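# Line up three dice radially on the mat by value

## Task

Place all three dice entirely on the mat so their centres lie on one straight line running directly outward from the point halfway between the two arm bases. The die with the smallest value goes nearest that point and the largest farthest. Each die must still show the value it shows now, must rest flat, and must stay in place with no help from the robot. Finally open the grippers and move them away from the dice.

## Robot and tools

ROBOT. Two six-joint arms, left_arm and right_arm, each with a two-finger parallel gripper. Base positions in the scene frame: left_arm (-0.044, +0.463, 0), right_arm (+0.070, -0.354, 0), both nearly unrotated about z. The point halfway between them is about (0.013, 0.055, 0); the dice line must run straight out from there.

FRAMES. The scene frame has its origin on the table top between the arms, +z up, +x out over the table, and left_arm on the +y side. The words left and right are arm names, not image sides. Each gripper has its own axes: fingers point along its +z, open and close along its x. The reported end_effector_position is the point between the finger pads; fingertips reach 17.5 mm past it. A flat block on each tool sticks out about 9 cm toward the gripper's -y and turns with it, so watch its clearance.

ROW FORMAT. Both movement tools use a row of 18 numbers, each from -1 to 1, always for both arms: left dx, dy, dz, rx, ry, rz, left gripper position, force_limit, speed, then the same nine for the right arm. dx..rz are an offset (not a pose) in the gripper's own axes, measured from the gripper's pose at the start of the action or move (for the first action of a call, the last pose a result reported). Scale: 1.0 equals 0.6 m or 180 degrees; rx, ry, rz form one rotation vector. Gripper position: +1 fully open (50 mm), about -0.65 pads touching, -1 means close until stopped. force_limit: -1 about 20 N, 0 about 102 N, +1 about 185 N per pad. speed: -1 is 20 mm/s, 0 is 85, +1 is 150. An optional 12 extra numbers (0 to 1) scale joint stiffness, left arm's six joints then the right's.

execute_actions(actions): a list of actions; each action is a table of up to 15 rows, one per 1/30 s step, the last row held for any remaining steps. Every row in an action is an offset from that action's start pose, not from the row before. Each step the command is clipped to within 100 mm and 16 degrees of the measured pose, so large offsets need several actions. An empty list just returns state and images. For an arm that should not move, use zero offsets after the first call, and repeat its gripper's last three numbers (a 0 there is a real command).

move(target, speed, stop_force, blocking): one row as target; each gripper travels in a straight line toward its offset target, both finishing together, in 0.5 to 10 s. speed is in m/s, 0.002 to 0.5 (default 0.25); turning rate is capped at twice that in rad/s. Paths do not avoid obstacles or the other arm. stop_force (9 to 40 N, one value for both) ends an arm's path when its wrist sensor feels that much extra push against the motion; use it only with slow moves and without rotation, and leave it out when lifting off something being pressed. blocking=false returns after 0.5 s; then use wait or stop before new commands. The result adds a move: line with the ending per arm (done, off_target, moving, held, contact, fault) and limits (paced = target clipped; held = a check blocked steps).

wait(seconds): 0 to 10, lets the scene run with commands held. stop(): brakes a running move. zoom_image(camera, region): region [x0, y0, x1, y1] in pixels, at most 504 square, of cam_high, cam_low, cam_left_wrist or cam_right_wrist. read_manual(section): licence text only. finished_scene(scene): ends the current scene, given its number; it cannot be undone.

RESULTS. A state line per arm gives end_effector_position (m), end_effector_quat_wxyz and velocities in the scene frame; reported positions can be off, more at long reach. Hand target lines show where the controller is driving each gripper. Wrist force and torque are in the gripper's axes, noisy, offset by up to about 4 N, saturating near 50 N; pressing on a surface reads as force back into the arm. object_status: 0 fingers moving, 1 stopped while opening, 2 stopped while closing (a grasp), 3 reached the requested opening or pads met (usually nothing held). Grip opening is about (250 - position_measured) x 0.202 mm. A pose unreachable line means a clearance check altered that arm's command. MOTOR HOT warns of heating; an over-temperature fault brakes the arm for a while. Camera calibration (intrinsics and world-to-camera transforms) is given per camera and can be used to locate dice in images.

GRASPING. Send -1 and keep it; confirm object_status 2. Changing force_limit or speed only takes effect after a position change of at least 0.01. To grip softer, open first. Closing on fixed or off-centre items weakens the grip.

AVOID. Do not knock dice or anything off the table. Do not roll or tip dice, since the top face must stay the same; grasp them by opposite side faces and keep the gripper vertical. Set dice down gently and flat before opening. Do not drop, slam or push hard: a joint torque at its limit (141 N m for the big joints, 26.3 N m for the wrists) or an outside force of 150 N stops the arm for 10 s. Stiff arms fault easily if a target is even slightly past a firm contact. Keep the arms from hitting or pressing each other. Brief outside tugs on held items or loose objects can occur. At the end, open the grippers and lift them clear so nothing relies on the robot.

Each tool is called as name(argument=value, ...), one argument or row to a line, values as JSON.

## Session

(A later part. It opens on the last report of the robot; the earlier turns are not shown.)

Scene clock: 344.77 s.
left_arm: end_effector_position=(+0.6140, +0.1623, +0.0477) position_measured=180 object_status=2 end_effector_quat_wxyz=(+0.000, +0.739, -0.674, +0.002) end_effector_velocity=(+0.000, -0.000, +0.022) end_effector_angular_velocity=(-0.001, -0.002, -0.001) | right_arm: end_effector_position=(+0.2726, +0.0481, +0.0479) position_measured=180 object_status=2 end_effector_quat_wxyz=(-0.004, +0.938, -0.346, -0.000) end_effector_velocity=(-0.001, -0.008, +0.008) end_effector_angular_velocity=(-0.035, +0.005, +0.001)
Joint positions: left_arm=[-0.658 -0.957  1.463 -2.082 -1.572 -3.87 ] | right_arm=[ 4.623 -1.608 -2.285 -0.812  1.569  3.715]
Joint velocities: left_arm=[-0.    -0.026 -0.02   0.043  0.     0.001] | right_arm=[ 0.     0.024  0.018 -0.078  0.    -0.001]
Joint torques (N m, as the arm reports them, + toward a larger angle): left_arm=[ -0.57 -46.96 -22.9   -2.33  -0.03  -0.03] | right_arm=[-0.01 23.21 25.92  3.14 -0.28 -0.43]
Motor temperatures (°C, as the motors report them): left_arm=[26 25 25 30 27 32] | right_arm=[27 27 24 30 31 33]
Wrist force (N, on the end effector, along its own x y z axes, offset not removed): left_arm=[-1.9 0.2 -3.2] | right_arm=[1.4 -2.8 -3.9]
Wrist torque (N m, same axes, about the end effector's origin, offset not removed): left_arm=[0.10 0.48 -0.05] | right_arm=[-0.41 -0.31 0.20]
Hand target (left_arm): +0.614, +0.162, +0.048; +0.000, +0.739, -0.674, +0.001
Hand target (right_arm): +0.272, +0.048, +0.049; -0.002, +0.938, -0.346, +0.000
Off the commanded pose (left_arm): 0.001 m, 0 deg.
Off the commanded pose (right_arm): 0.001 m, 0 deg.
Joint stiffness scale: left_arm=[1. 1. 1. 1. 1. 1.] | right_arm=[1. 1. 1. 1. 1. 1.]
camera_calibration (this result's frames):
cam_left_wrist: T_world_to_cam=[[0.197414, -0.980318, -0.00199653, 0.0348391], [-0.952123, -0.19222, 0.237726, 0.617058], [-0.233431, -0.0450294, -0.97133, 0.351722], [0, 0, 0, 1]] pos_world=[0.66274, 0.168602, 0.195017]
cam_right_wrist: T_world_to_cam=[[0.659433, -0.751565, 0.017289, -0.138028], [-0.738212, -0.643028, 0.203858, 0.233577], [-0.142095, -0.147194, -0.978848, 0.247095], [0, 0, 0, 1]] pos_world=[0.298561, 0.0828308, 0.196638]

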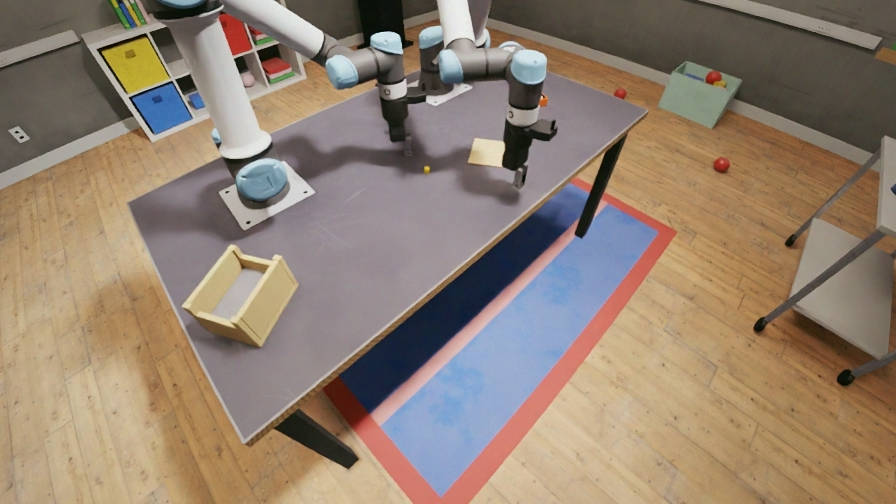

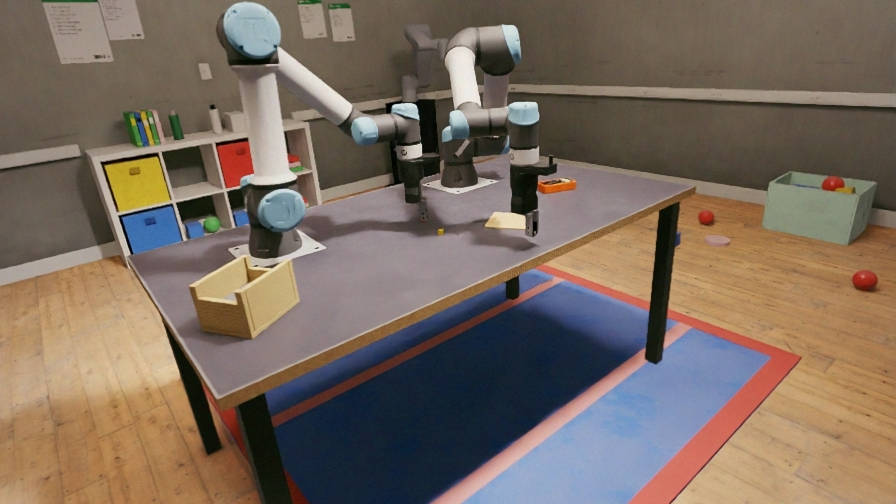

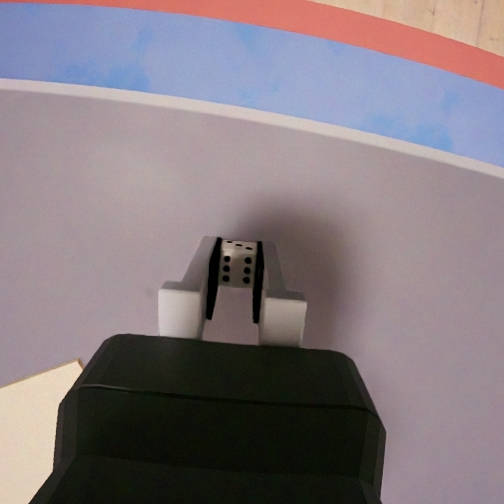

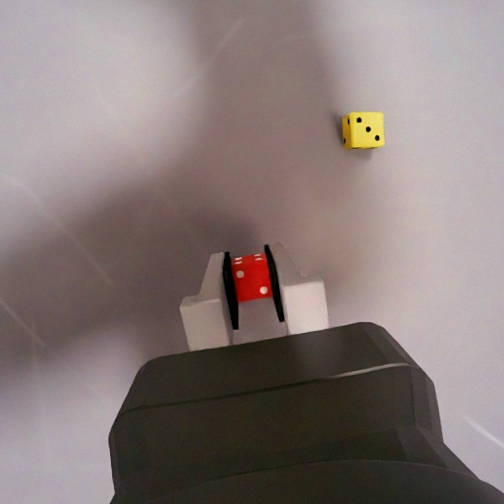

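move(
  target=[-0.5292,-0.0256,-0.0887,-0.0007,-0.0011,-0.1171,-1,-0.5,-0.2, -0.0506,-0.3940,-0.0171,-0.0022,0.0014,0.1286,-1,-0.5,-0.2],
  speed=0.4,
)

Scene clock: 366.80 s.
left_arm: end_effector_position=(+0.5993, +0.4810, +0.0995) position_measured=180 object_status=2 end_effector_quat_wxyz=(+0.000, +0.850, -0.527, +0.000) end_effector_velocity=(-0.000, +0.001, -0.000) end_effector_angular_velocity=(+0.002, +0.002, -0.002) | right_arm: end_effector_position=(+0.4018, +0.2475, +0.0605) position_measured=180 object_status=2 end_effector_quat_wxyz=(-0.001, +0.851, -0.526, +0.000) end_effector_velocity=(+0.000, -0.002, +0.001) end_effector_angular_velocity=(-0.013, +0.006, -0.007)
Joint positions: left_arm=[-0.226 -1.185  1.673 -2.06  -1.572 -3.808] | right_arm=[ 4.475 -2.097 -1.571 -1.041  1.57   3.967]
Joint velocities: left_arm=[ 0.001  0.001 -0.002  0.003  0.001  0.003] | right_arm=[-0.002 -0.002  0.011 -0.024  0.002  0.005]
Joint torques (N m, as the arm reports them, + toward a larger angle): left_arm=[ -1.46 -37.18 -25.49  -2.71  -0.09   0.33] | right_arm=[-0.58 45.42 29.02  3.74  0.22  0.05]
Motor temperatures (°C, as the motors report them): left_arm=[26 25 25 30 27 32] | right_arm=[27 27 24 30 31 33]
Wrist force (N, on the end effector, along its own x y z axes, offset not removed): left_arm=[-0.5 -0.8 -0.7] | right_arm=[-0.6 4.2 -2.1]
Wrist torque (N m, same axes, about the end effector's origin, offset not removed): left_arm=[-0.08 0.02 -0.02] | right_arm=[0.74 0.05 0.11]
Hand target (left_arm): +0.600, +0.480, +0.100; +0.000, +0.850, -0.528, +0.001
Hand target (right_arm): +0.403, +0.247, +0.060; -0.000, +0.850, -0.528, +0.000
Off the commanded pose (left_arm): 0.001 m, 0 deg.
Off the commanded pose (right_arm): 0.001 m, 0 deg.
Joint stiffness scale: left_arm=[1. 1. 1. 1. 1. 1.] | right_arm=[1. 1. 1. 1. 1. 1.]
move: done
camera_calibration (this result's frames):
cam_left_wrist: T_world_to_cam=[[0.538463, -0.842632, -0.00539893, 0.0800041], [-0.817219, -0.523764, 0.240467, 0.730332], [-0.205453, -0.125071, -0.970642, 0.434623], [0, 0, 0, 1]] pos_world=[0.643057, 0.504294, 0.246675]
cam_right_wrist: T_world_to_cam=[[0.315152, -0.948834, 0.019833, 0.113486], [-0.92951, -0.304381, 0.208237, 0.447389], [-0.191545, -0.0840612, -0.977877, 0.311321], [0, 0, 0, 1]] pos_world=[0.439719, 0.270026, 0.20902]

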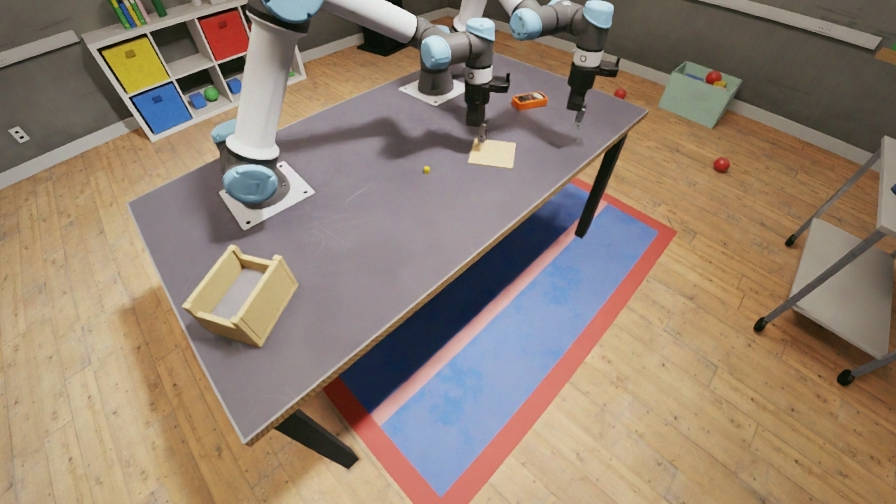

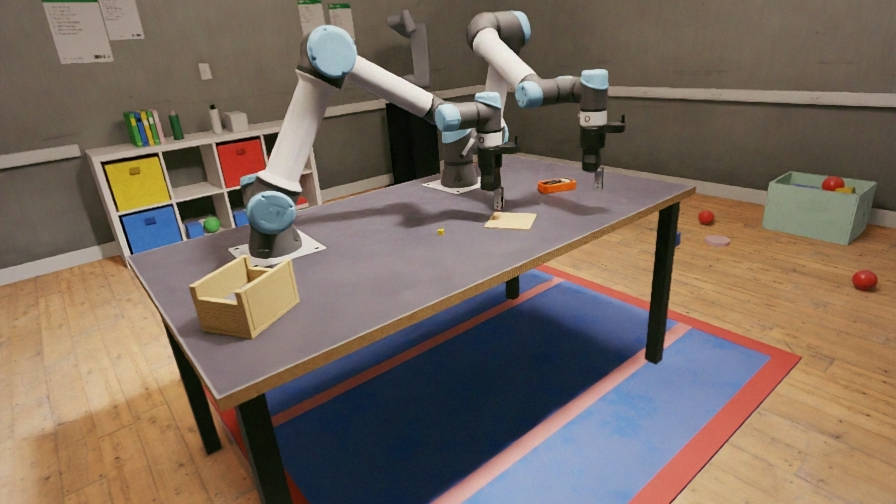

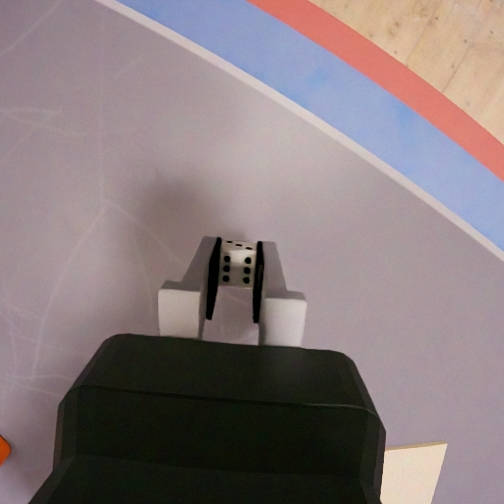

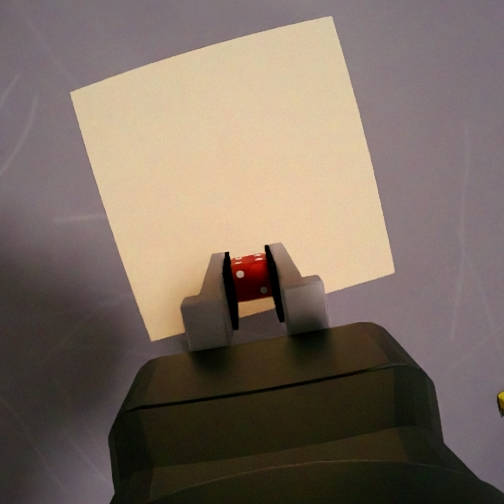

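zoom_image(
  camera="cam_right_wrist",
  region=[55, 75, 95, 115],
)

zoom_image(
  camera="cam_right_wrist",
  region=[310, 0, 350, 40],
)

zoom_image(
  camera="cam_right_wrist",
  region=[370, 250, 410, 290],
)

zoom_image(
  camera="cam_right_wrist",
  region=[135, 320, 175, 360],
)

Region (55, 75, 95, 115) of cam_right_wrist's 504x504 image, scaled by 12.600, with more detail than that image has.

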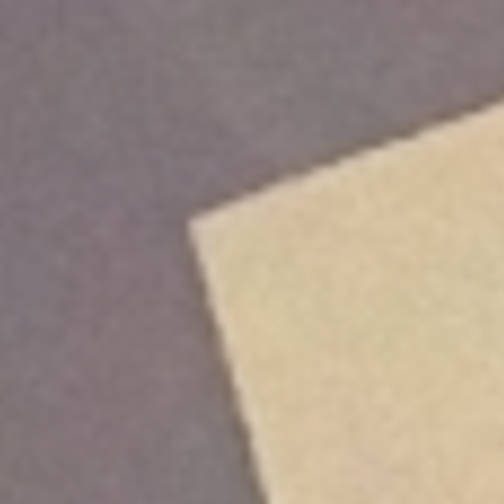

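Region (310, 0, 350, 40) of cam_right_wrist's 504x504 image, scaled by 12.600, with more detail than that image has.

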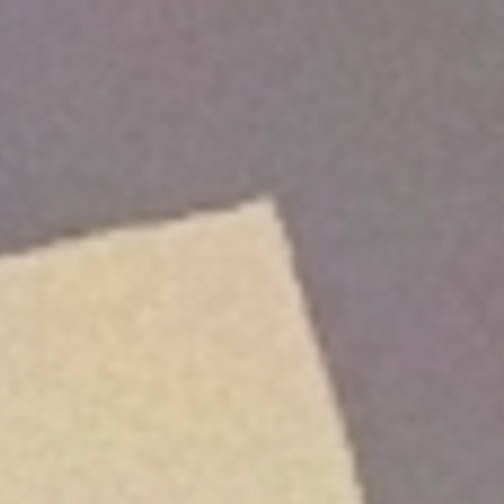

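Region (370, 250, 410, 290) of cam_right_wrist's 504x504 image, scaled by 12.600, with more detail than that image has.

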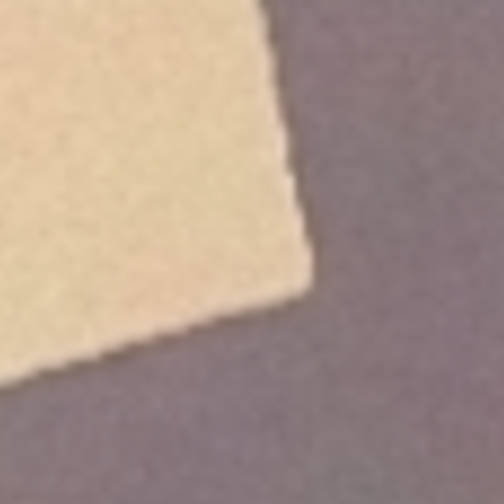

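Region (135, 320, 175, 360) of cam_right_wrist's 504x504 image, scaled by 12.600, with more detail than that image has.

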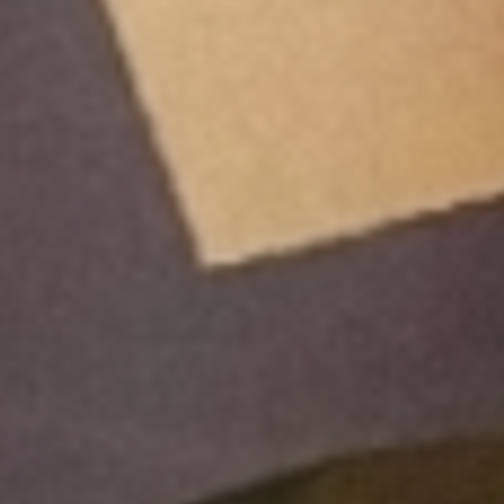

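move(
  target=[0.0017,-0.001,-0.0008,0,0,0,-1,-0.5,-0.2, 0.0013,0.008,0.0500,-0.0005,0.0003,0.0008,-1,-0.5,-0.2],
  speed=0.08,
)

Scene clock: 406.13 s.
left_arm: end_effector_position=(+0.5990, +0.4810, +0.0994) position_measured=180 object_status=2 end_effector_quat_wxyz=(+0.000, +0.850, -0.527, -0.000) end_effector_velocity=(+0.001, -0.001, +0.001) end_effector_angular_velocity=(-0.000, -0.002, +0.000) | right_arm: end_effector_position=(+0.3998, +0.2449, +0.0327) position_measured=180 object_status=2 end_effector_quat_wxyz=(-0.002, +0.850, -0.527, -0.000) end_effector_velocity=(+0.001, +0.003, +0.001) end_effector_angular_velocity=(+0.010, -0.003, -0.001)
Joint positions: left_arm=[-0.226 -1.185  1.673 -2.059 -1.572 -3.808] | right_arm=[ 4.477 -2.125 -1.609 -0.974  1.57   3.973]
Joint velocities: left_arm=[-0.001 -0.    -0.002  0.     0.    -0.001] | right_arm=[ 0.     0.     0.001  0.009 -0.     0.001]
Joint torques (N m, as the arm reports them, + toward a larger angle): left_arm=[ -0.42 -38.2  -25.02  -2.43   0.09  -0.46] | right_arm=[ 2.65 45.73 21.79  2.9  -0.16  0.18]
Motor temperatures (°C, as the motors report them): left_arm=[26 25 25 30 27 32] | right_arm=[27 28 24 30 31 33]
Wrist force (N, on the end effector, along its own x y z axes, offset not removed): left_arm=[2.1 2.3 -2.3] | right_arm=[-1.3 -2.6 3.1]
Wrist torque (N m, same axes, about the end effector's origin, offset not removed): left_arm=[0.59 -0.37 0.01] | right_arm=[-0.42 0.17 0.02]
Hand target (left_arm): +0.600, +0.480, +0.100; +0.000, +0.850, -0.527, +0.000
Hand target (right_arm): +0.398, +0.245, +0.030; -0.000, +0.850, -0.527, +0.000
Off the commanded pose (left_arm): 0.002 m, 0 deg.
Off the commanded pose (right_arm): 0.003 m, 0 deg.
Joint stiffness scale: left_arm=[1. 1. 1. 1. 1. 1.] | right_arm=[1. 1. 1. 1. 1. 1.]
move: done
camera_calibration (this result's frames):
cam_left_wrist: T_world_to_cam=[[0.538554, -0.842569, -0.00605074, 0.0801591], [-0.816939, -0.523903, 0.241114, 0.73002], [-0.206325, -0.12491, -0.970478, 0.434915], [0, 0, 0, 1]] pos_world=[0.642946, 0.504324, 0.246542]
cam_right_wrist: T_world_to_cam=[[0.311421, -0.950087, 0.0187633, 0.114011], [-0.930725, -0.300972, 0.207768, 0.450233], [-0.191751, -0.0821669, -0.977998, 0.28317], [0, 0, 0, 1]] pos_world=[0.437835, 0.267095, 0.181256]

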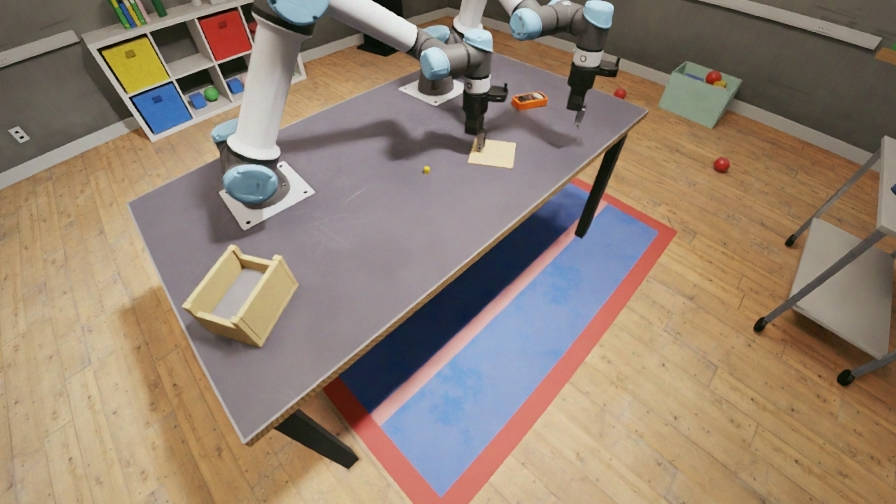

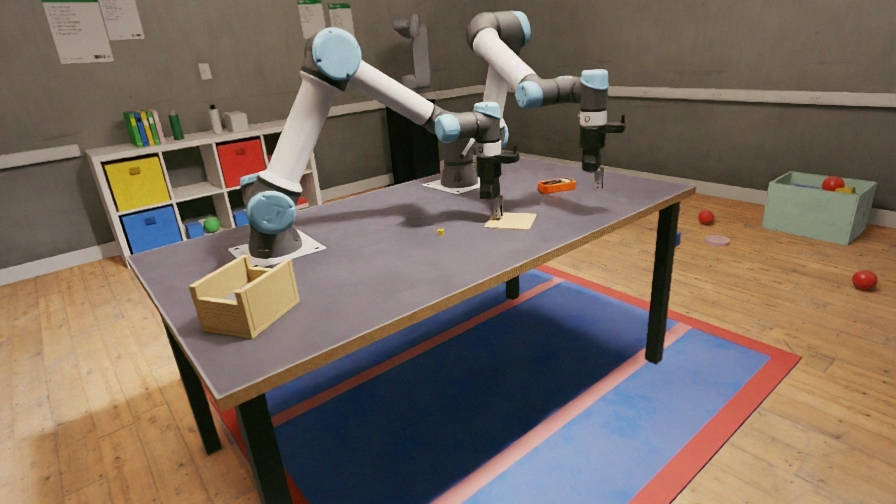

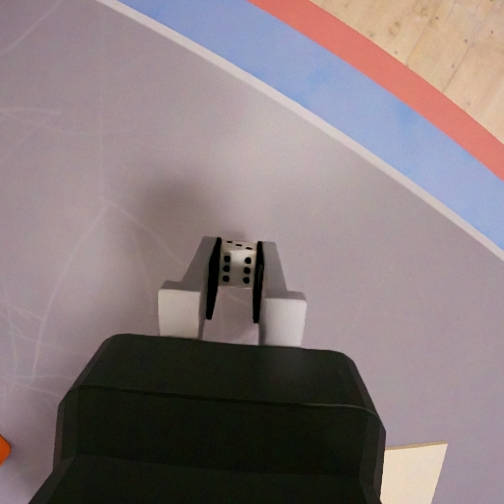

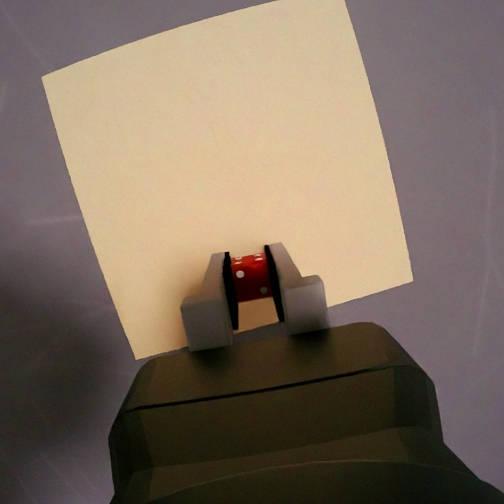

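zoom_image(
  camera="cam_right_wrist",
  region=[25, 58, 65, 98],
)

zoom_image(
  camera="cam_right_wrist",
  region=[390, 260, 430, 300],
)

zoom_image(
  camera="cam_right_wrist",
  region=[118, 338, 158, 378],
)

zoom_image(
  camera="cam_low",
  region=[475, 185, 545, 240],
)

Region (25, 58, 65, 98) of cam_right_wrist's 504x504 image, scaled by 12.600, with more detail than that image has.

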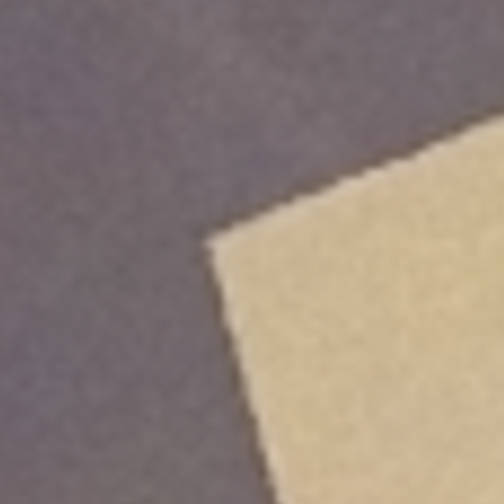

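Region (390, 260, 430, 300) of cam_right_wrist's 504x504 image, scaled by 12.600, with more detail than that image has.

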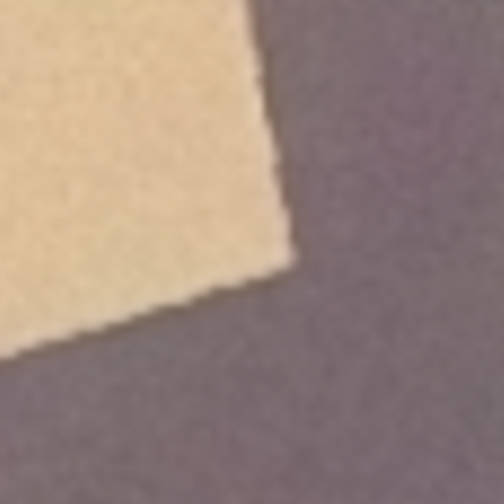

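Region (118, 338, 158, 378) of cam_right_wrist's 504x504 image, scaled by 12.600, with more detail than that image has.

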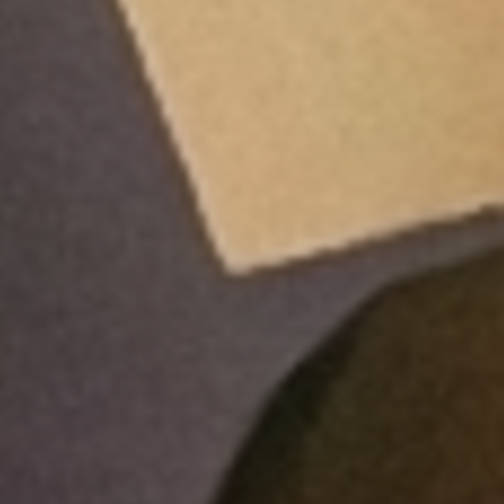

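Region (475, 185, 545, 240) of cam_low's 896x504 image, scaled by 7.200, with more detail than that image has; it fills the top 396 rows of this view, and the rest is white.

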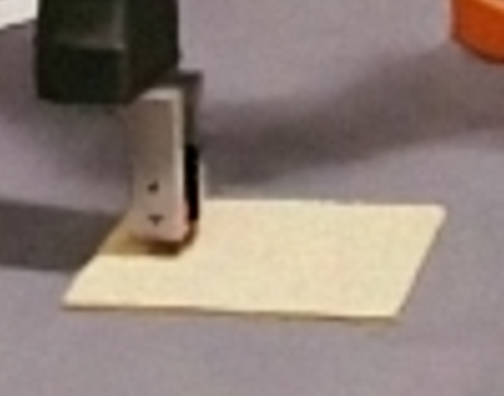

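zoom_image(
  camera="cam_low",
  region=[485, 203, 515, 228],
)

zoom_image(
  camera="cam_high",
  region=[462, 128, 502, 162],
)

zoom_image(
  camera="cam_right_wrist",
  region=[200, 230, 310, 340],
)

Region (485, 203, 515, 228) of cam_low's 896x504 image, scaled by 16.800, with more detail than that image has.

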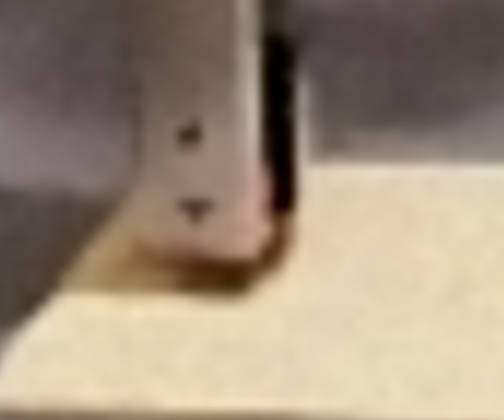

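Region (462, 128, 502, 162) of cam_high's 896x504 image, scaled by 12.600, with more detail than that image has; it fills the top 428 rows of this view, and the rest is white.

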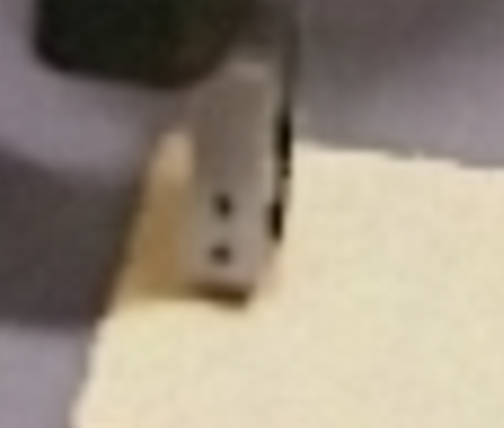

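Region (200, 230, 310, 340) of cam_right_wrist's 504x504 image, scaled by 4.582, with more detail than that image has.

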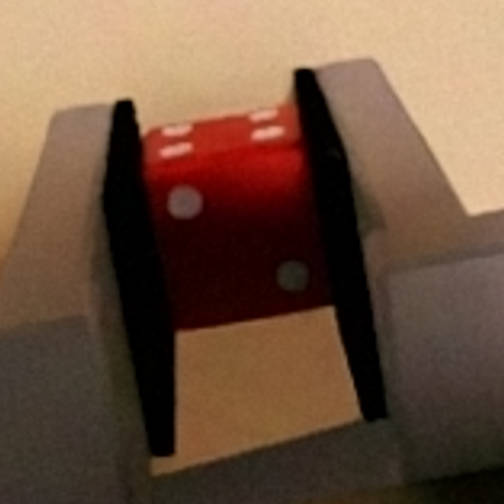

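execute_actions(
  actions=[
    [[0,0,0,0,0,0,-1,-0.5,-0.2, 0,0,0.004,0,0,0,-1,-0.5,-0.2],[0,0,0,0,0,0,-1,-0.5,-0.2, 0,0,0.006,0,0,0,-1,-0.5,-0.2],[0,0,0,0,0,0,-1,-0.5,-0.2, 0,0,0.0075,0,0,0,-1,-0.5,-0.2],[0,0,0,0,0,0,-1,-0.5,-0.2, 0,0,0.0085,0,0,0,-1,-0.5,-0.2],[0,0,0,0,0,0,-1,-0.5,-0.2, 0,0,0.0095,0,0,0,-1,-0.5,-0.2],[0,0,0,0,0,0,-1,-0.5,-0.2, 0,0,0.0095,0,0,0,-1,-0.5,-0.2],[0,0,0,0,0,0,-1,-0.5,-0.2, 0,0,0.0095,0,0,0,-1,-0.5,-0.2],[0,0,0,0,0,0,-1,-0.5,-0.2, 0,0,0.0095,0,0,0,-1,-0.5,-0.2],[0,0,0,0,0,0,-1,-0.5,-0.2, 0,0,0.0095,0,0,0,-1,-0.5,-0.2],[0,0,0,0,0,0,-1,-0.5,-0.2, 0,0,0.0095,0,0,0,-1,-0.5,-0.2],[0,0,0,0,0,0,-1,-0.5,-0.2, 0,0,0.0095,0,0,0,-1,-0.5,-0.2],[0,0,0,0,0,0,-1,-0.5,-0.2, 0,0,0.0095,0,0,0,-1,-0.5,-0.2],[0,0,0,0,0,0,-1,-0.5,-0.2, 0,0,0.0095,0,0,0,-1,-0.5,-0.2],[0,0,0,0,0,0,-1,-0.5,-0.2, 0,0,0.0095,0,0,0,-1,-0.5,-0.2],[0,0,0,0,0,0,-1,-0.5,-0.2, 0,0,0.0095,0,0,0,-1,-0.5,-0.2]],
  ],
)

Scene clock: 452.40 s.
left_arm: end_effector_position=(+0.5990, +0.4810, +0.0994) position_measured=180 object_status=2 end_effector_quat_wxyz=(+0.000, +0.850, -0.527, -0.000) end_effector_velocity=(-0.000, -0.000, +0.000) end_effector_angular_velocity=(-0.000, -0.000, -0.000) | right_arm: end_effector_position=(+0.4002, +0.2463, +0.0298) position_measured=180 object_status=2 end_effector_quat_wxyz=(-0.004, +0.850, -0.527, -0.001) end_effector_velocity=(-0.000, +0.002, +0.001) end_effector_angular_velocity=(+0.005, -0.001, +0.002)
Joint positions: left_arm=[-0.226 -1.185  1.673 -2.059 -1.572 -3.808] | right_arm=[ 4.477 -2.13  -1.611 -0.963  1.57   3.973]
Joint velocities: left_arm=[-0.    -0.001  0.     0.    -0.    -0.   ] | right_arm=[ 0.001 -0.     0.     0.004 -0.    -0.001]
Joint torques (N m, as the arm reports them, + toward a larger angle): left_arm=[ -0.37 -38.91 -22.29  -3.04  -0.1   -0.03] | right_arm=[ 0.65 47.34 21.83  3.26 -0.2  -0.34]
Motor temperatures (°C, as the motors report them): left_arm=[26 25 25 30 27 32] | right_arm=[27 28 24 30 31 33]
Wrist force (N, on the end effector, along its own x y z axes, offset not removed): left_arm=[-1.0 2.5 1.0] | right_arm=[0.5 1.9 2.3]
Wrist torque (N m, same axes, about the end effector's origin, offset not removed): left_arm=[0.78 0.21 -0.12] | right_arm=[0.52 -0.33 -0.08]
Hand target (left_arm): +0.599, +0.481, +0.099; +0.000, +0.850, -0.527, -0.000
Hand target (right_arm): +0.400, +0.245, +0.027; -0.002, +0.850, -0.527, -0.000
Off the commanded pose (left_arm): 0.000 m, 0 deg.
Off the commanded pose (right_arm): 0.003 m, 0 deg.
Joint stiffness scale: left_arm=[1. 1. 1. 1. 1. 1.] | right_arm=[1. 1. 1. 1. 1. 1.]
camera_calibration (this result's frames):
cam_left_wrist: T_world_to_cam=[[0.538564, -0.842563, -0.00606595, 0.0801556], [-0.816928, -0.523914, 0.241129, 0.730013], [-0.206344, -0.124908, -0.970474, 0.434922], [0, 0, 0, 1]] pos_world=[0.642943, 0.504326, 0.246539]
cam_right_wrist: T_world_to_cam=[[0.311327, -0.950181, 0.0152073, 0.11545], [-0.930993, -0.301752, 0.205421, 0.452008], [-0.190598, -0.0781109, -0.978556, 0.279094], [0, 0, 0, 1]] pos_world=[0.438068, 0.267893, 0.178501]

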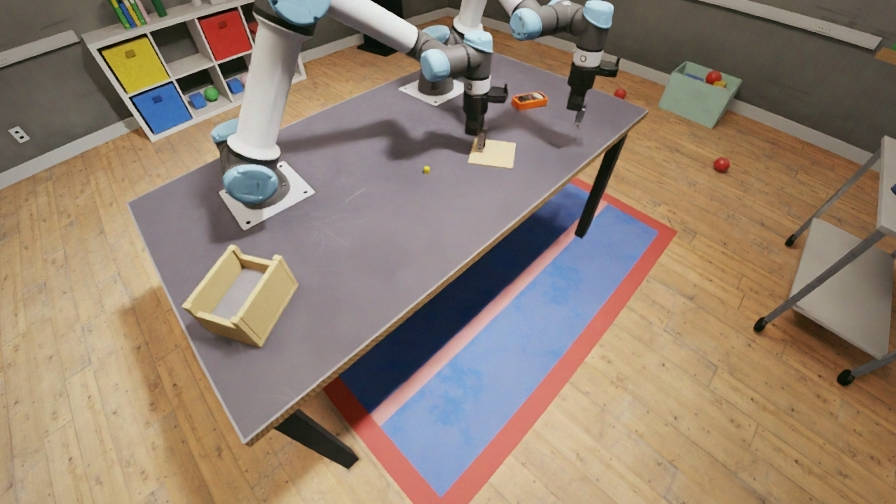

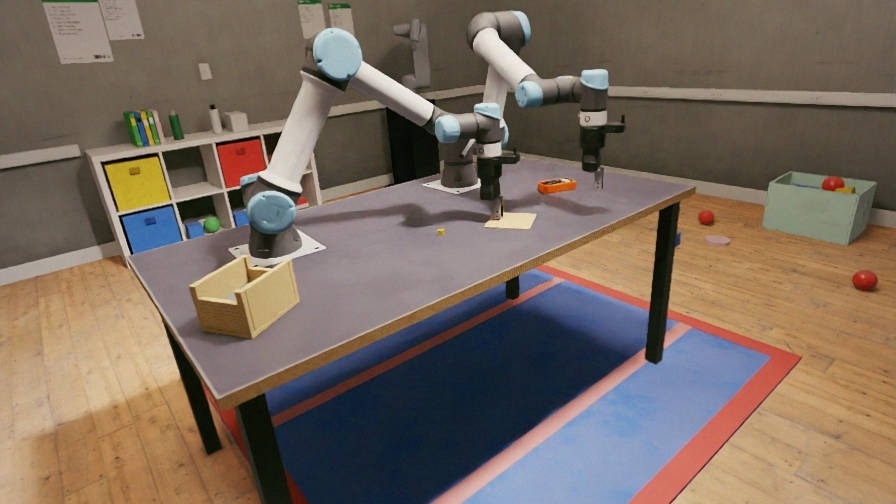

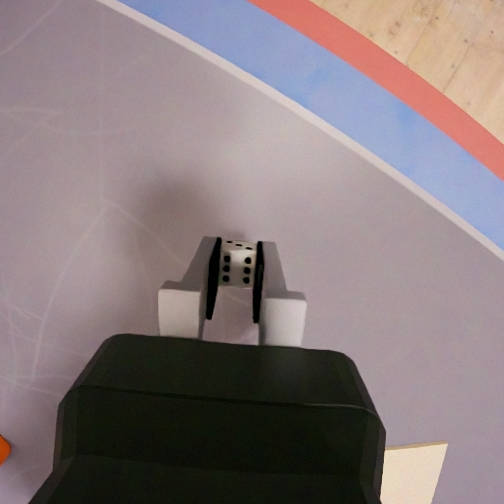

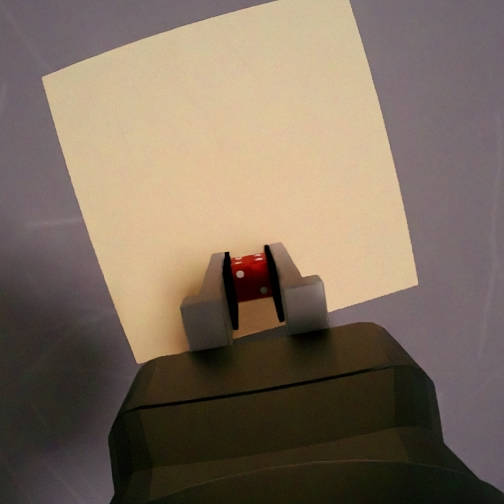

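zoom_image(
  camera="cam_low",
  region=[485, 203, 515, 228],
)

zoom_image(
  camera="cam_high",
  region=[462, 128, 502, 162],
)

Region (485, 203, 515, 228) of cam_low's 896x504 image, scaled by 16.800, with more detail than that image has.

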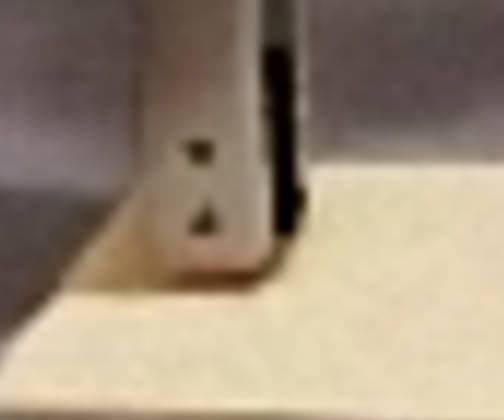

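Region (462, 128, 502, 162) of cam_high's 896x504 image, scaled by 12.600, with more detail than that image has; it fills the top 428 rows of this view, and the rest is white.

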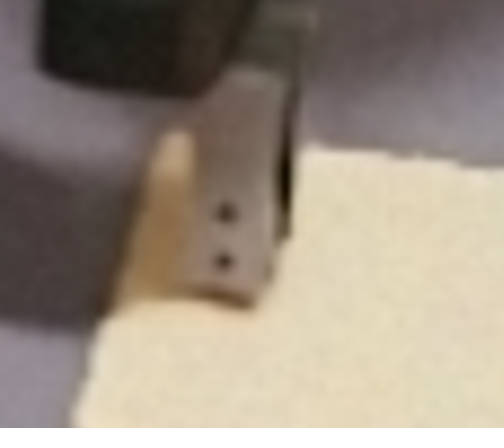

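execute_actions(
  actions=[
    [[0,0,0,0,0,0,-1,-0.5,-0.2, 0,0,0,0,0,0,0.45,-0.5,0.2],[0,0,0,0,0,0,-1,-0.5,-0.2, 0,0,0,0,0,0,0.45,-0.5,0.2],[0,0,0,0,0,0,-1,-0.5,-0.2, 0,0,0,0,0,0,0.45,-0.5,0.2],[0,0,0,0,0,0,-1,-0.5,-0.2, 0,0,0,0,0,0,0.45,-0.5,0.2],[0,0,0,0,0,0,-1,-0.5,-0.2, 0,0,-0.004,0,0,0,0.45,-0.5,0.2],[0,0,0,0,0,0,-1,-0.5,-0.2, 0,0,-0.009,0,0,0,0.45,-0.5,0.2],[0,0,0,0,0,0,-1,-0.5,-0.2, 0,0,-0.015,0,0,0,0.45,-0.5,0.2],[0,0,0,0,0,0,-1,-0.5,-0.2, 0,0,-0.021,0,0,0,0.45,-0.5,0.2],[0,0,0,0,0,0,-1,-0.5,-0.2, 0,0,-0.027,0,0,0,0.45,-0.5,0.2],[0,0,0,0,0,0,-1,-0.5,-0.2, 0,0,-0.033,0,0,0,0.45,-0.5,0.2],[0,0,0,0,0,0,-1,-0.5,-0.2, 0,0,-0.039,0,0,0,0.45,-0.5,0.2],[0,0,0,0,0,0,-1,-0.5,-0.2, 0,0,-0.044,0,0,0,0.45,-0.5,0.2],[0,0,0,0,0,0,-1,-0.5,-0.2, 0,0,-0.048,0,0,0,0.45,-0.5,0.2],[0,0,0,0,0,0,-1,-0.5,-0.2, 0,0,-0.05,0,0,0,0.45,-0.5,0.2]],
  ],
)

Scene clock: 472.53 s.
left_arm: end_effector_position=(+0.5990, +0.4810, +0.0994) position_measured=180 object_status=2 end_effector_quat_wxyz=(+0.000, +0.850, -0.527, -0.000) end_effector_velocity=(-0.000, +0.001, -0.001) end_effector_angular_velocity=(+0.002, +0.001, -0.000) | right_arm: end_effector_position=(+0.3998, +0.2450, +0.0466) position_measured=85 object_status=3 end_effector_quat_wxyz=(-0.002, +0.850, -0.527, -0.000) end_effector_velocity=(+0.004, +0.016, +0.116) end_effector_angular_velocity=(+0.066, -0.019, +0.001)
Joint positions: left_arm=[-0.226 -1.185  1.673 -2.059 -1.572 -3.808] | right_arm=[ 4.477 -2.107 -1.597 -1.004  1.57   3.973]
Joint velocities: left_arm=[ 0.001  0.001  0.001 -0.     0.001  0.001] | right_arm=[ 0.002  0.139  0.093 -0.164 -0.     0.001]
Joint torques (N m, as the arm reports them, + toward a larger angle): left_arm=[ -1.05 -39.12 -22.41  -3.02   0.12  -0.15] | right_arm=[ 0.46 48.72 29.29  2.78 -0.28 -0.32]
Motor temperatures (°C, as the motors report them): left_arm=[26 25 25 30 27 32] | right_arm=[27 28 24 30 31 33]
Wrist force (N, on the end effector, along its own x y z axes, offset not removed): left_arm=[-1.4 0.3 -1.8] | right_arm=[3.6 -3.4 -1.8]
Wrist torque (N m, same axes, about the end effector's origin, offset not removed): left_arm=[0.09 0.28 -0.05] | right_arm=[-0.60 -0.53 -0.25]
Hand target (left_arm): +0.599, +0.481, +0.099; +0.000, +0.850, -0.527, -0.000
Hand target (right_arm): +0.400, +0.246, +0.060; -0.004, +0.850, -0.527, -0.001
Off the commanded pose (left_arm): 0.000 m, 0 deg.
Off the commanded pose (right_arm): 0.013 m, 0 deg.
Joint stiffness scale: left_arm=[1. 1. 1. 1. 1. 1.] | right_arm=[1. 1. 1. 1. 1. 1.]
camera_calibration (this result's frames):
cam_left_wrist: T_world_to_cam=[[0.538564, -0.842563, -0.00606603, 0.0801556], [-0.816928, -0.523914, 0.241129, 0.730013], [-0.206344, -0.124908, -0.970474, 0.434922], [0, 0, 0, 1]] pos_world=[0.642943, 0.504326, 0.246539]
cam_right_wrist: T_world_to_cam=[[0.311344, -0.95012, 0.0183632, 0.113835], [-0.930776, -0.300995, 0.207505, 0.447395], [-0.191627, -0.0816974, -0.978062, 0.296644], [0, 0, 0, 1]] pos_world=[0.437828, 0.267056, 0.19521]

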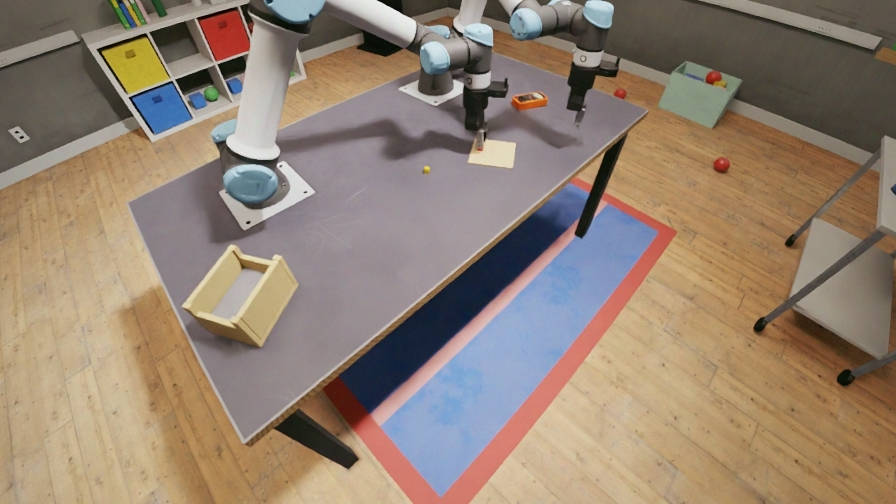

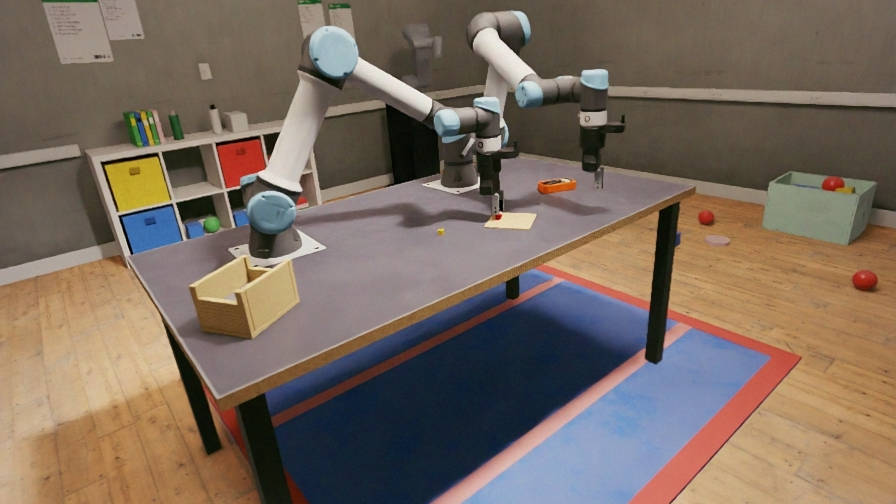

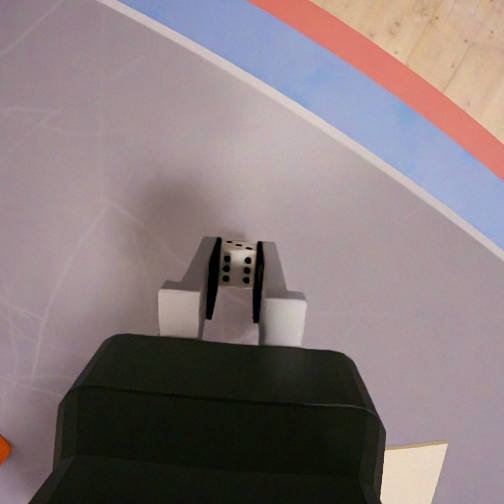

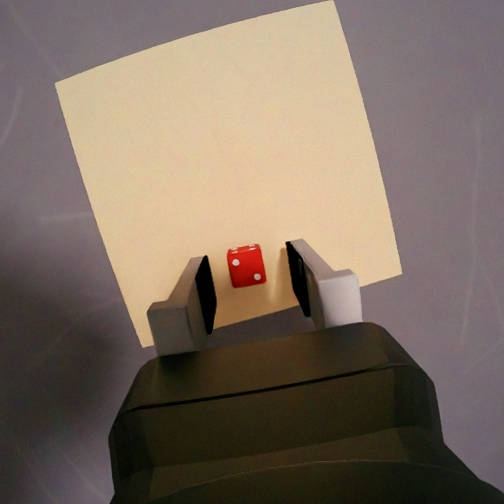

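execute_actions(
  actions=[],
)

Scene clock: 475.50 s.
left_arm: end_effector_position=(+0.5990, +0.4810, +0.0994) position_measured=180 object_status=2 end_effector_quat_wxyz=(+0.000, +0.850, -0.527, -0.000) end_effector_velocity=(+0.000, -0.000, +0.001) end_effector_angular_velocity=(-0.001, -0.001, -0.000) | right_arm: end_effector_position=(+0.3999, +0.2453, +0.0585) position_measured=85 object_status=3 end_effector_quat_wxyz=(-0.003, +0.850, -0.527, -0.001) end_effector_velocity=(+0.000, -0.000, +0.000) end_effector_angular_velocity=(+0.001, +0.000, -0.001)
Joint positions: left_arm=[-0.226 -1.185  1.673 -2.059 -1.572 -3.808] | right_arm=[ 4.477 -2.092 -1.587 -1.027  1.57   3.973]
Joint velocities: left_arm=[ 0.    -0.001 -0.001  0.    -0.     0.   ] | right_arm=[-0.001  0.     0.    -0.     0.     0.001]
Joint torques (N m, as the arm reports them, + toward a larger angle): left_arm=[  0.28 -38.37 -22.74  -2.88   0.08  -0.24] | right_arm=[ 0.12 48.13 27.55  2.83 -0.45 -0.26]
Motor temperatures (°C, as the motors report them): left_arm=[26 25 25 30 27 32] | right_arm=[27 28 24 30 31 33]
Wrist force (N, on the end effector, along its own x y z axes, offset not removed): left_arm=[0.8 0.0 1.3] | right_arm=[-0.2 3.1 1.0]
Wrist torque (N m, same axes, about the end effector's origin, offset not removed): left_arm=[0.14 -0.08 -0.13] | right_arm=[0.62 -0.05 -0.02]
Hand target (left_arm): +0.599, +0.481, +0.099; +0.000, +0.850, -0.527, -0.000
Hand target (right_arm): +0.400, +0.246, +0.060; -0.004, +0.850, -0.527, -0.001
Off the commanded pose (left_arm): 0.000 m, 0 deg.
Off the commanded pose (right_arm): 0.002 m, 0 deg.
Joint stiffness scale: left_arm=[1. 1. 1. 1. 1. 1.] | right_arm=[1. 1. 1. 1. 1. 1.]
camera_calibration (this result's frames):
cam_left_wrist: T_world_to_cam=[[0.538564, -0.842563, -0.00606591, 0.0801557], [-0.816928, -0.523914, 0.241129, 0.730013], [-0.206345, -0.124908, -0.970474, 0.434922], [0, 0, 0, 1]] pos_world=[0.642943, 0.504326, 0.246539]
cam_right_wrist: T_world_to_cam=[[0.311333, -0.95016, 0.0163657, 0.114014], [-0.930914, -0.301475, 0.206186, 0.445358], [-0.190976, -0.0794275, -0.978376, 0.307497], [0, 0, 0, 1]] pos_world=[0.437818, 0.26702, 0.207155]

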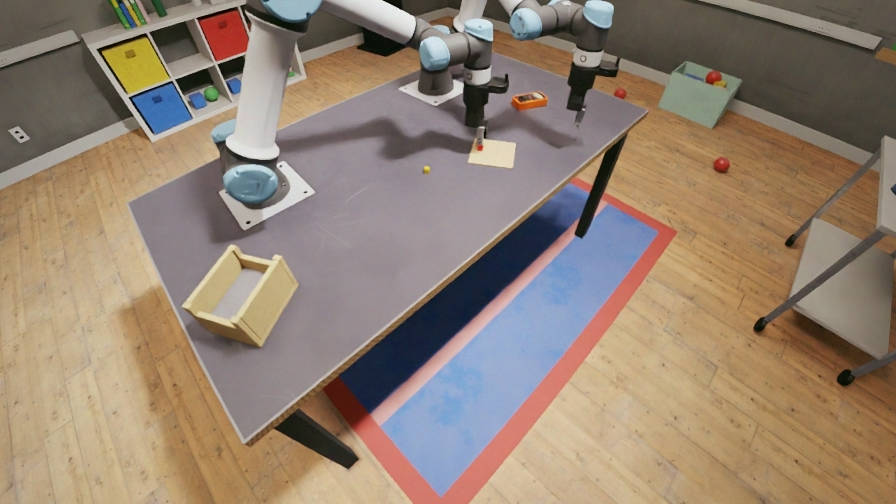

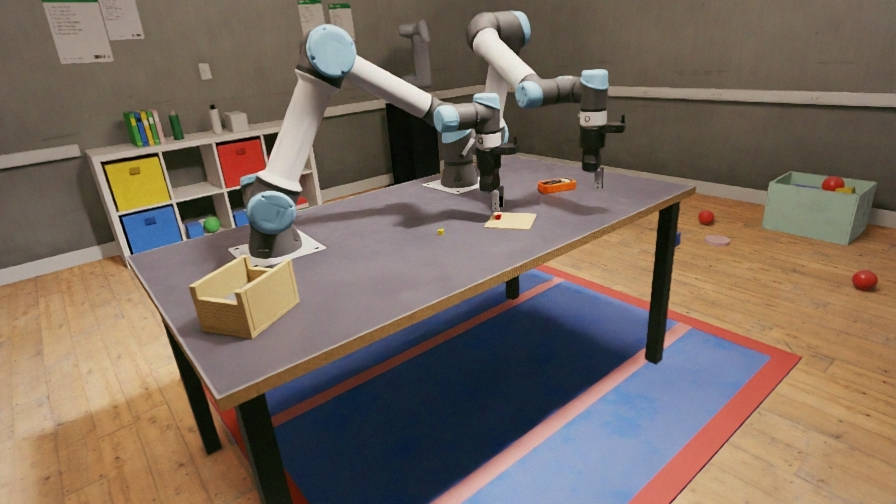

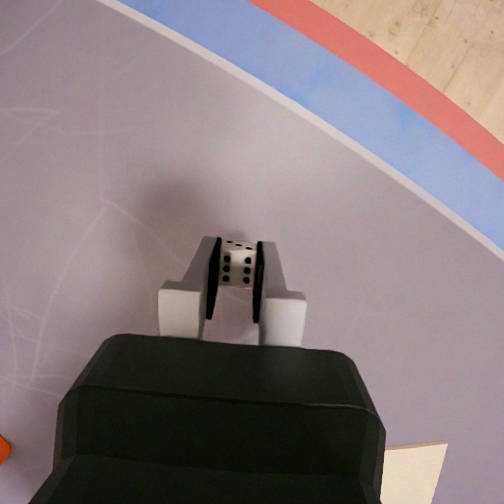

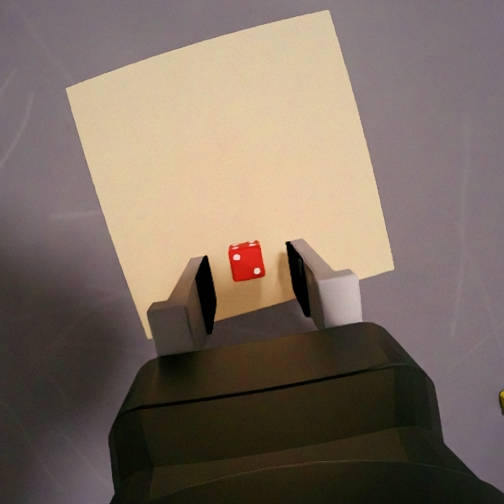

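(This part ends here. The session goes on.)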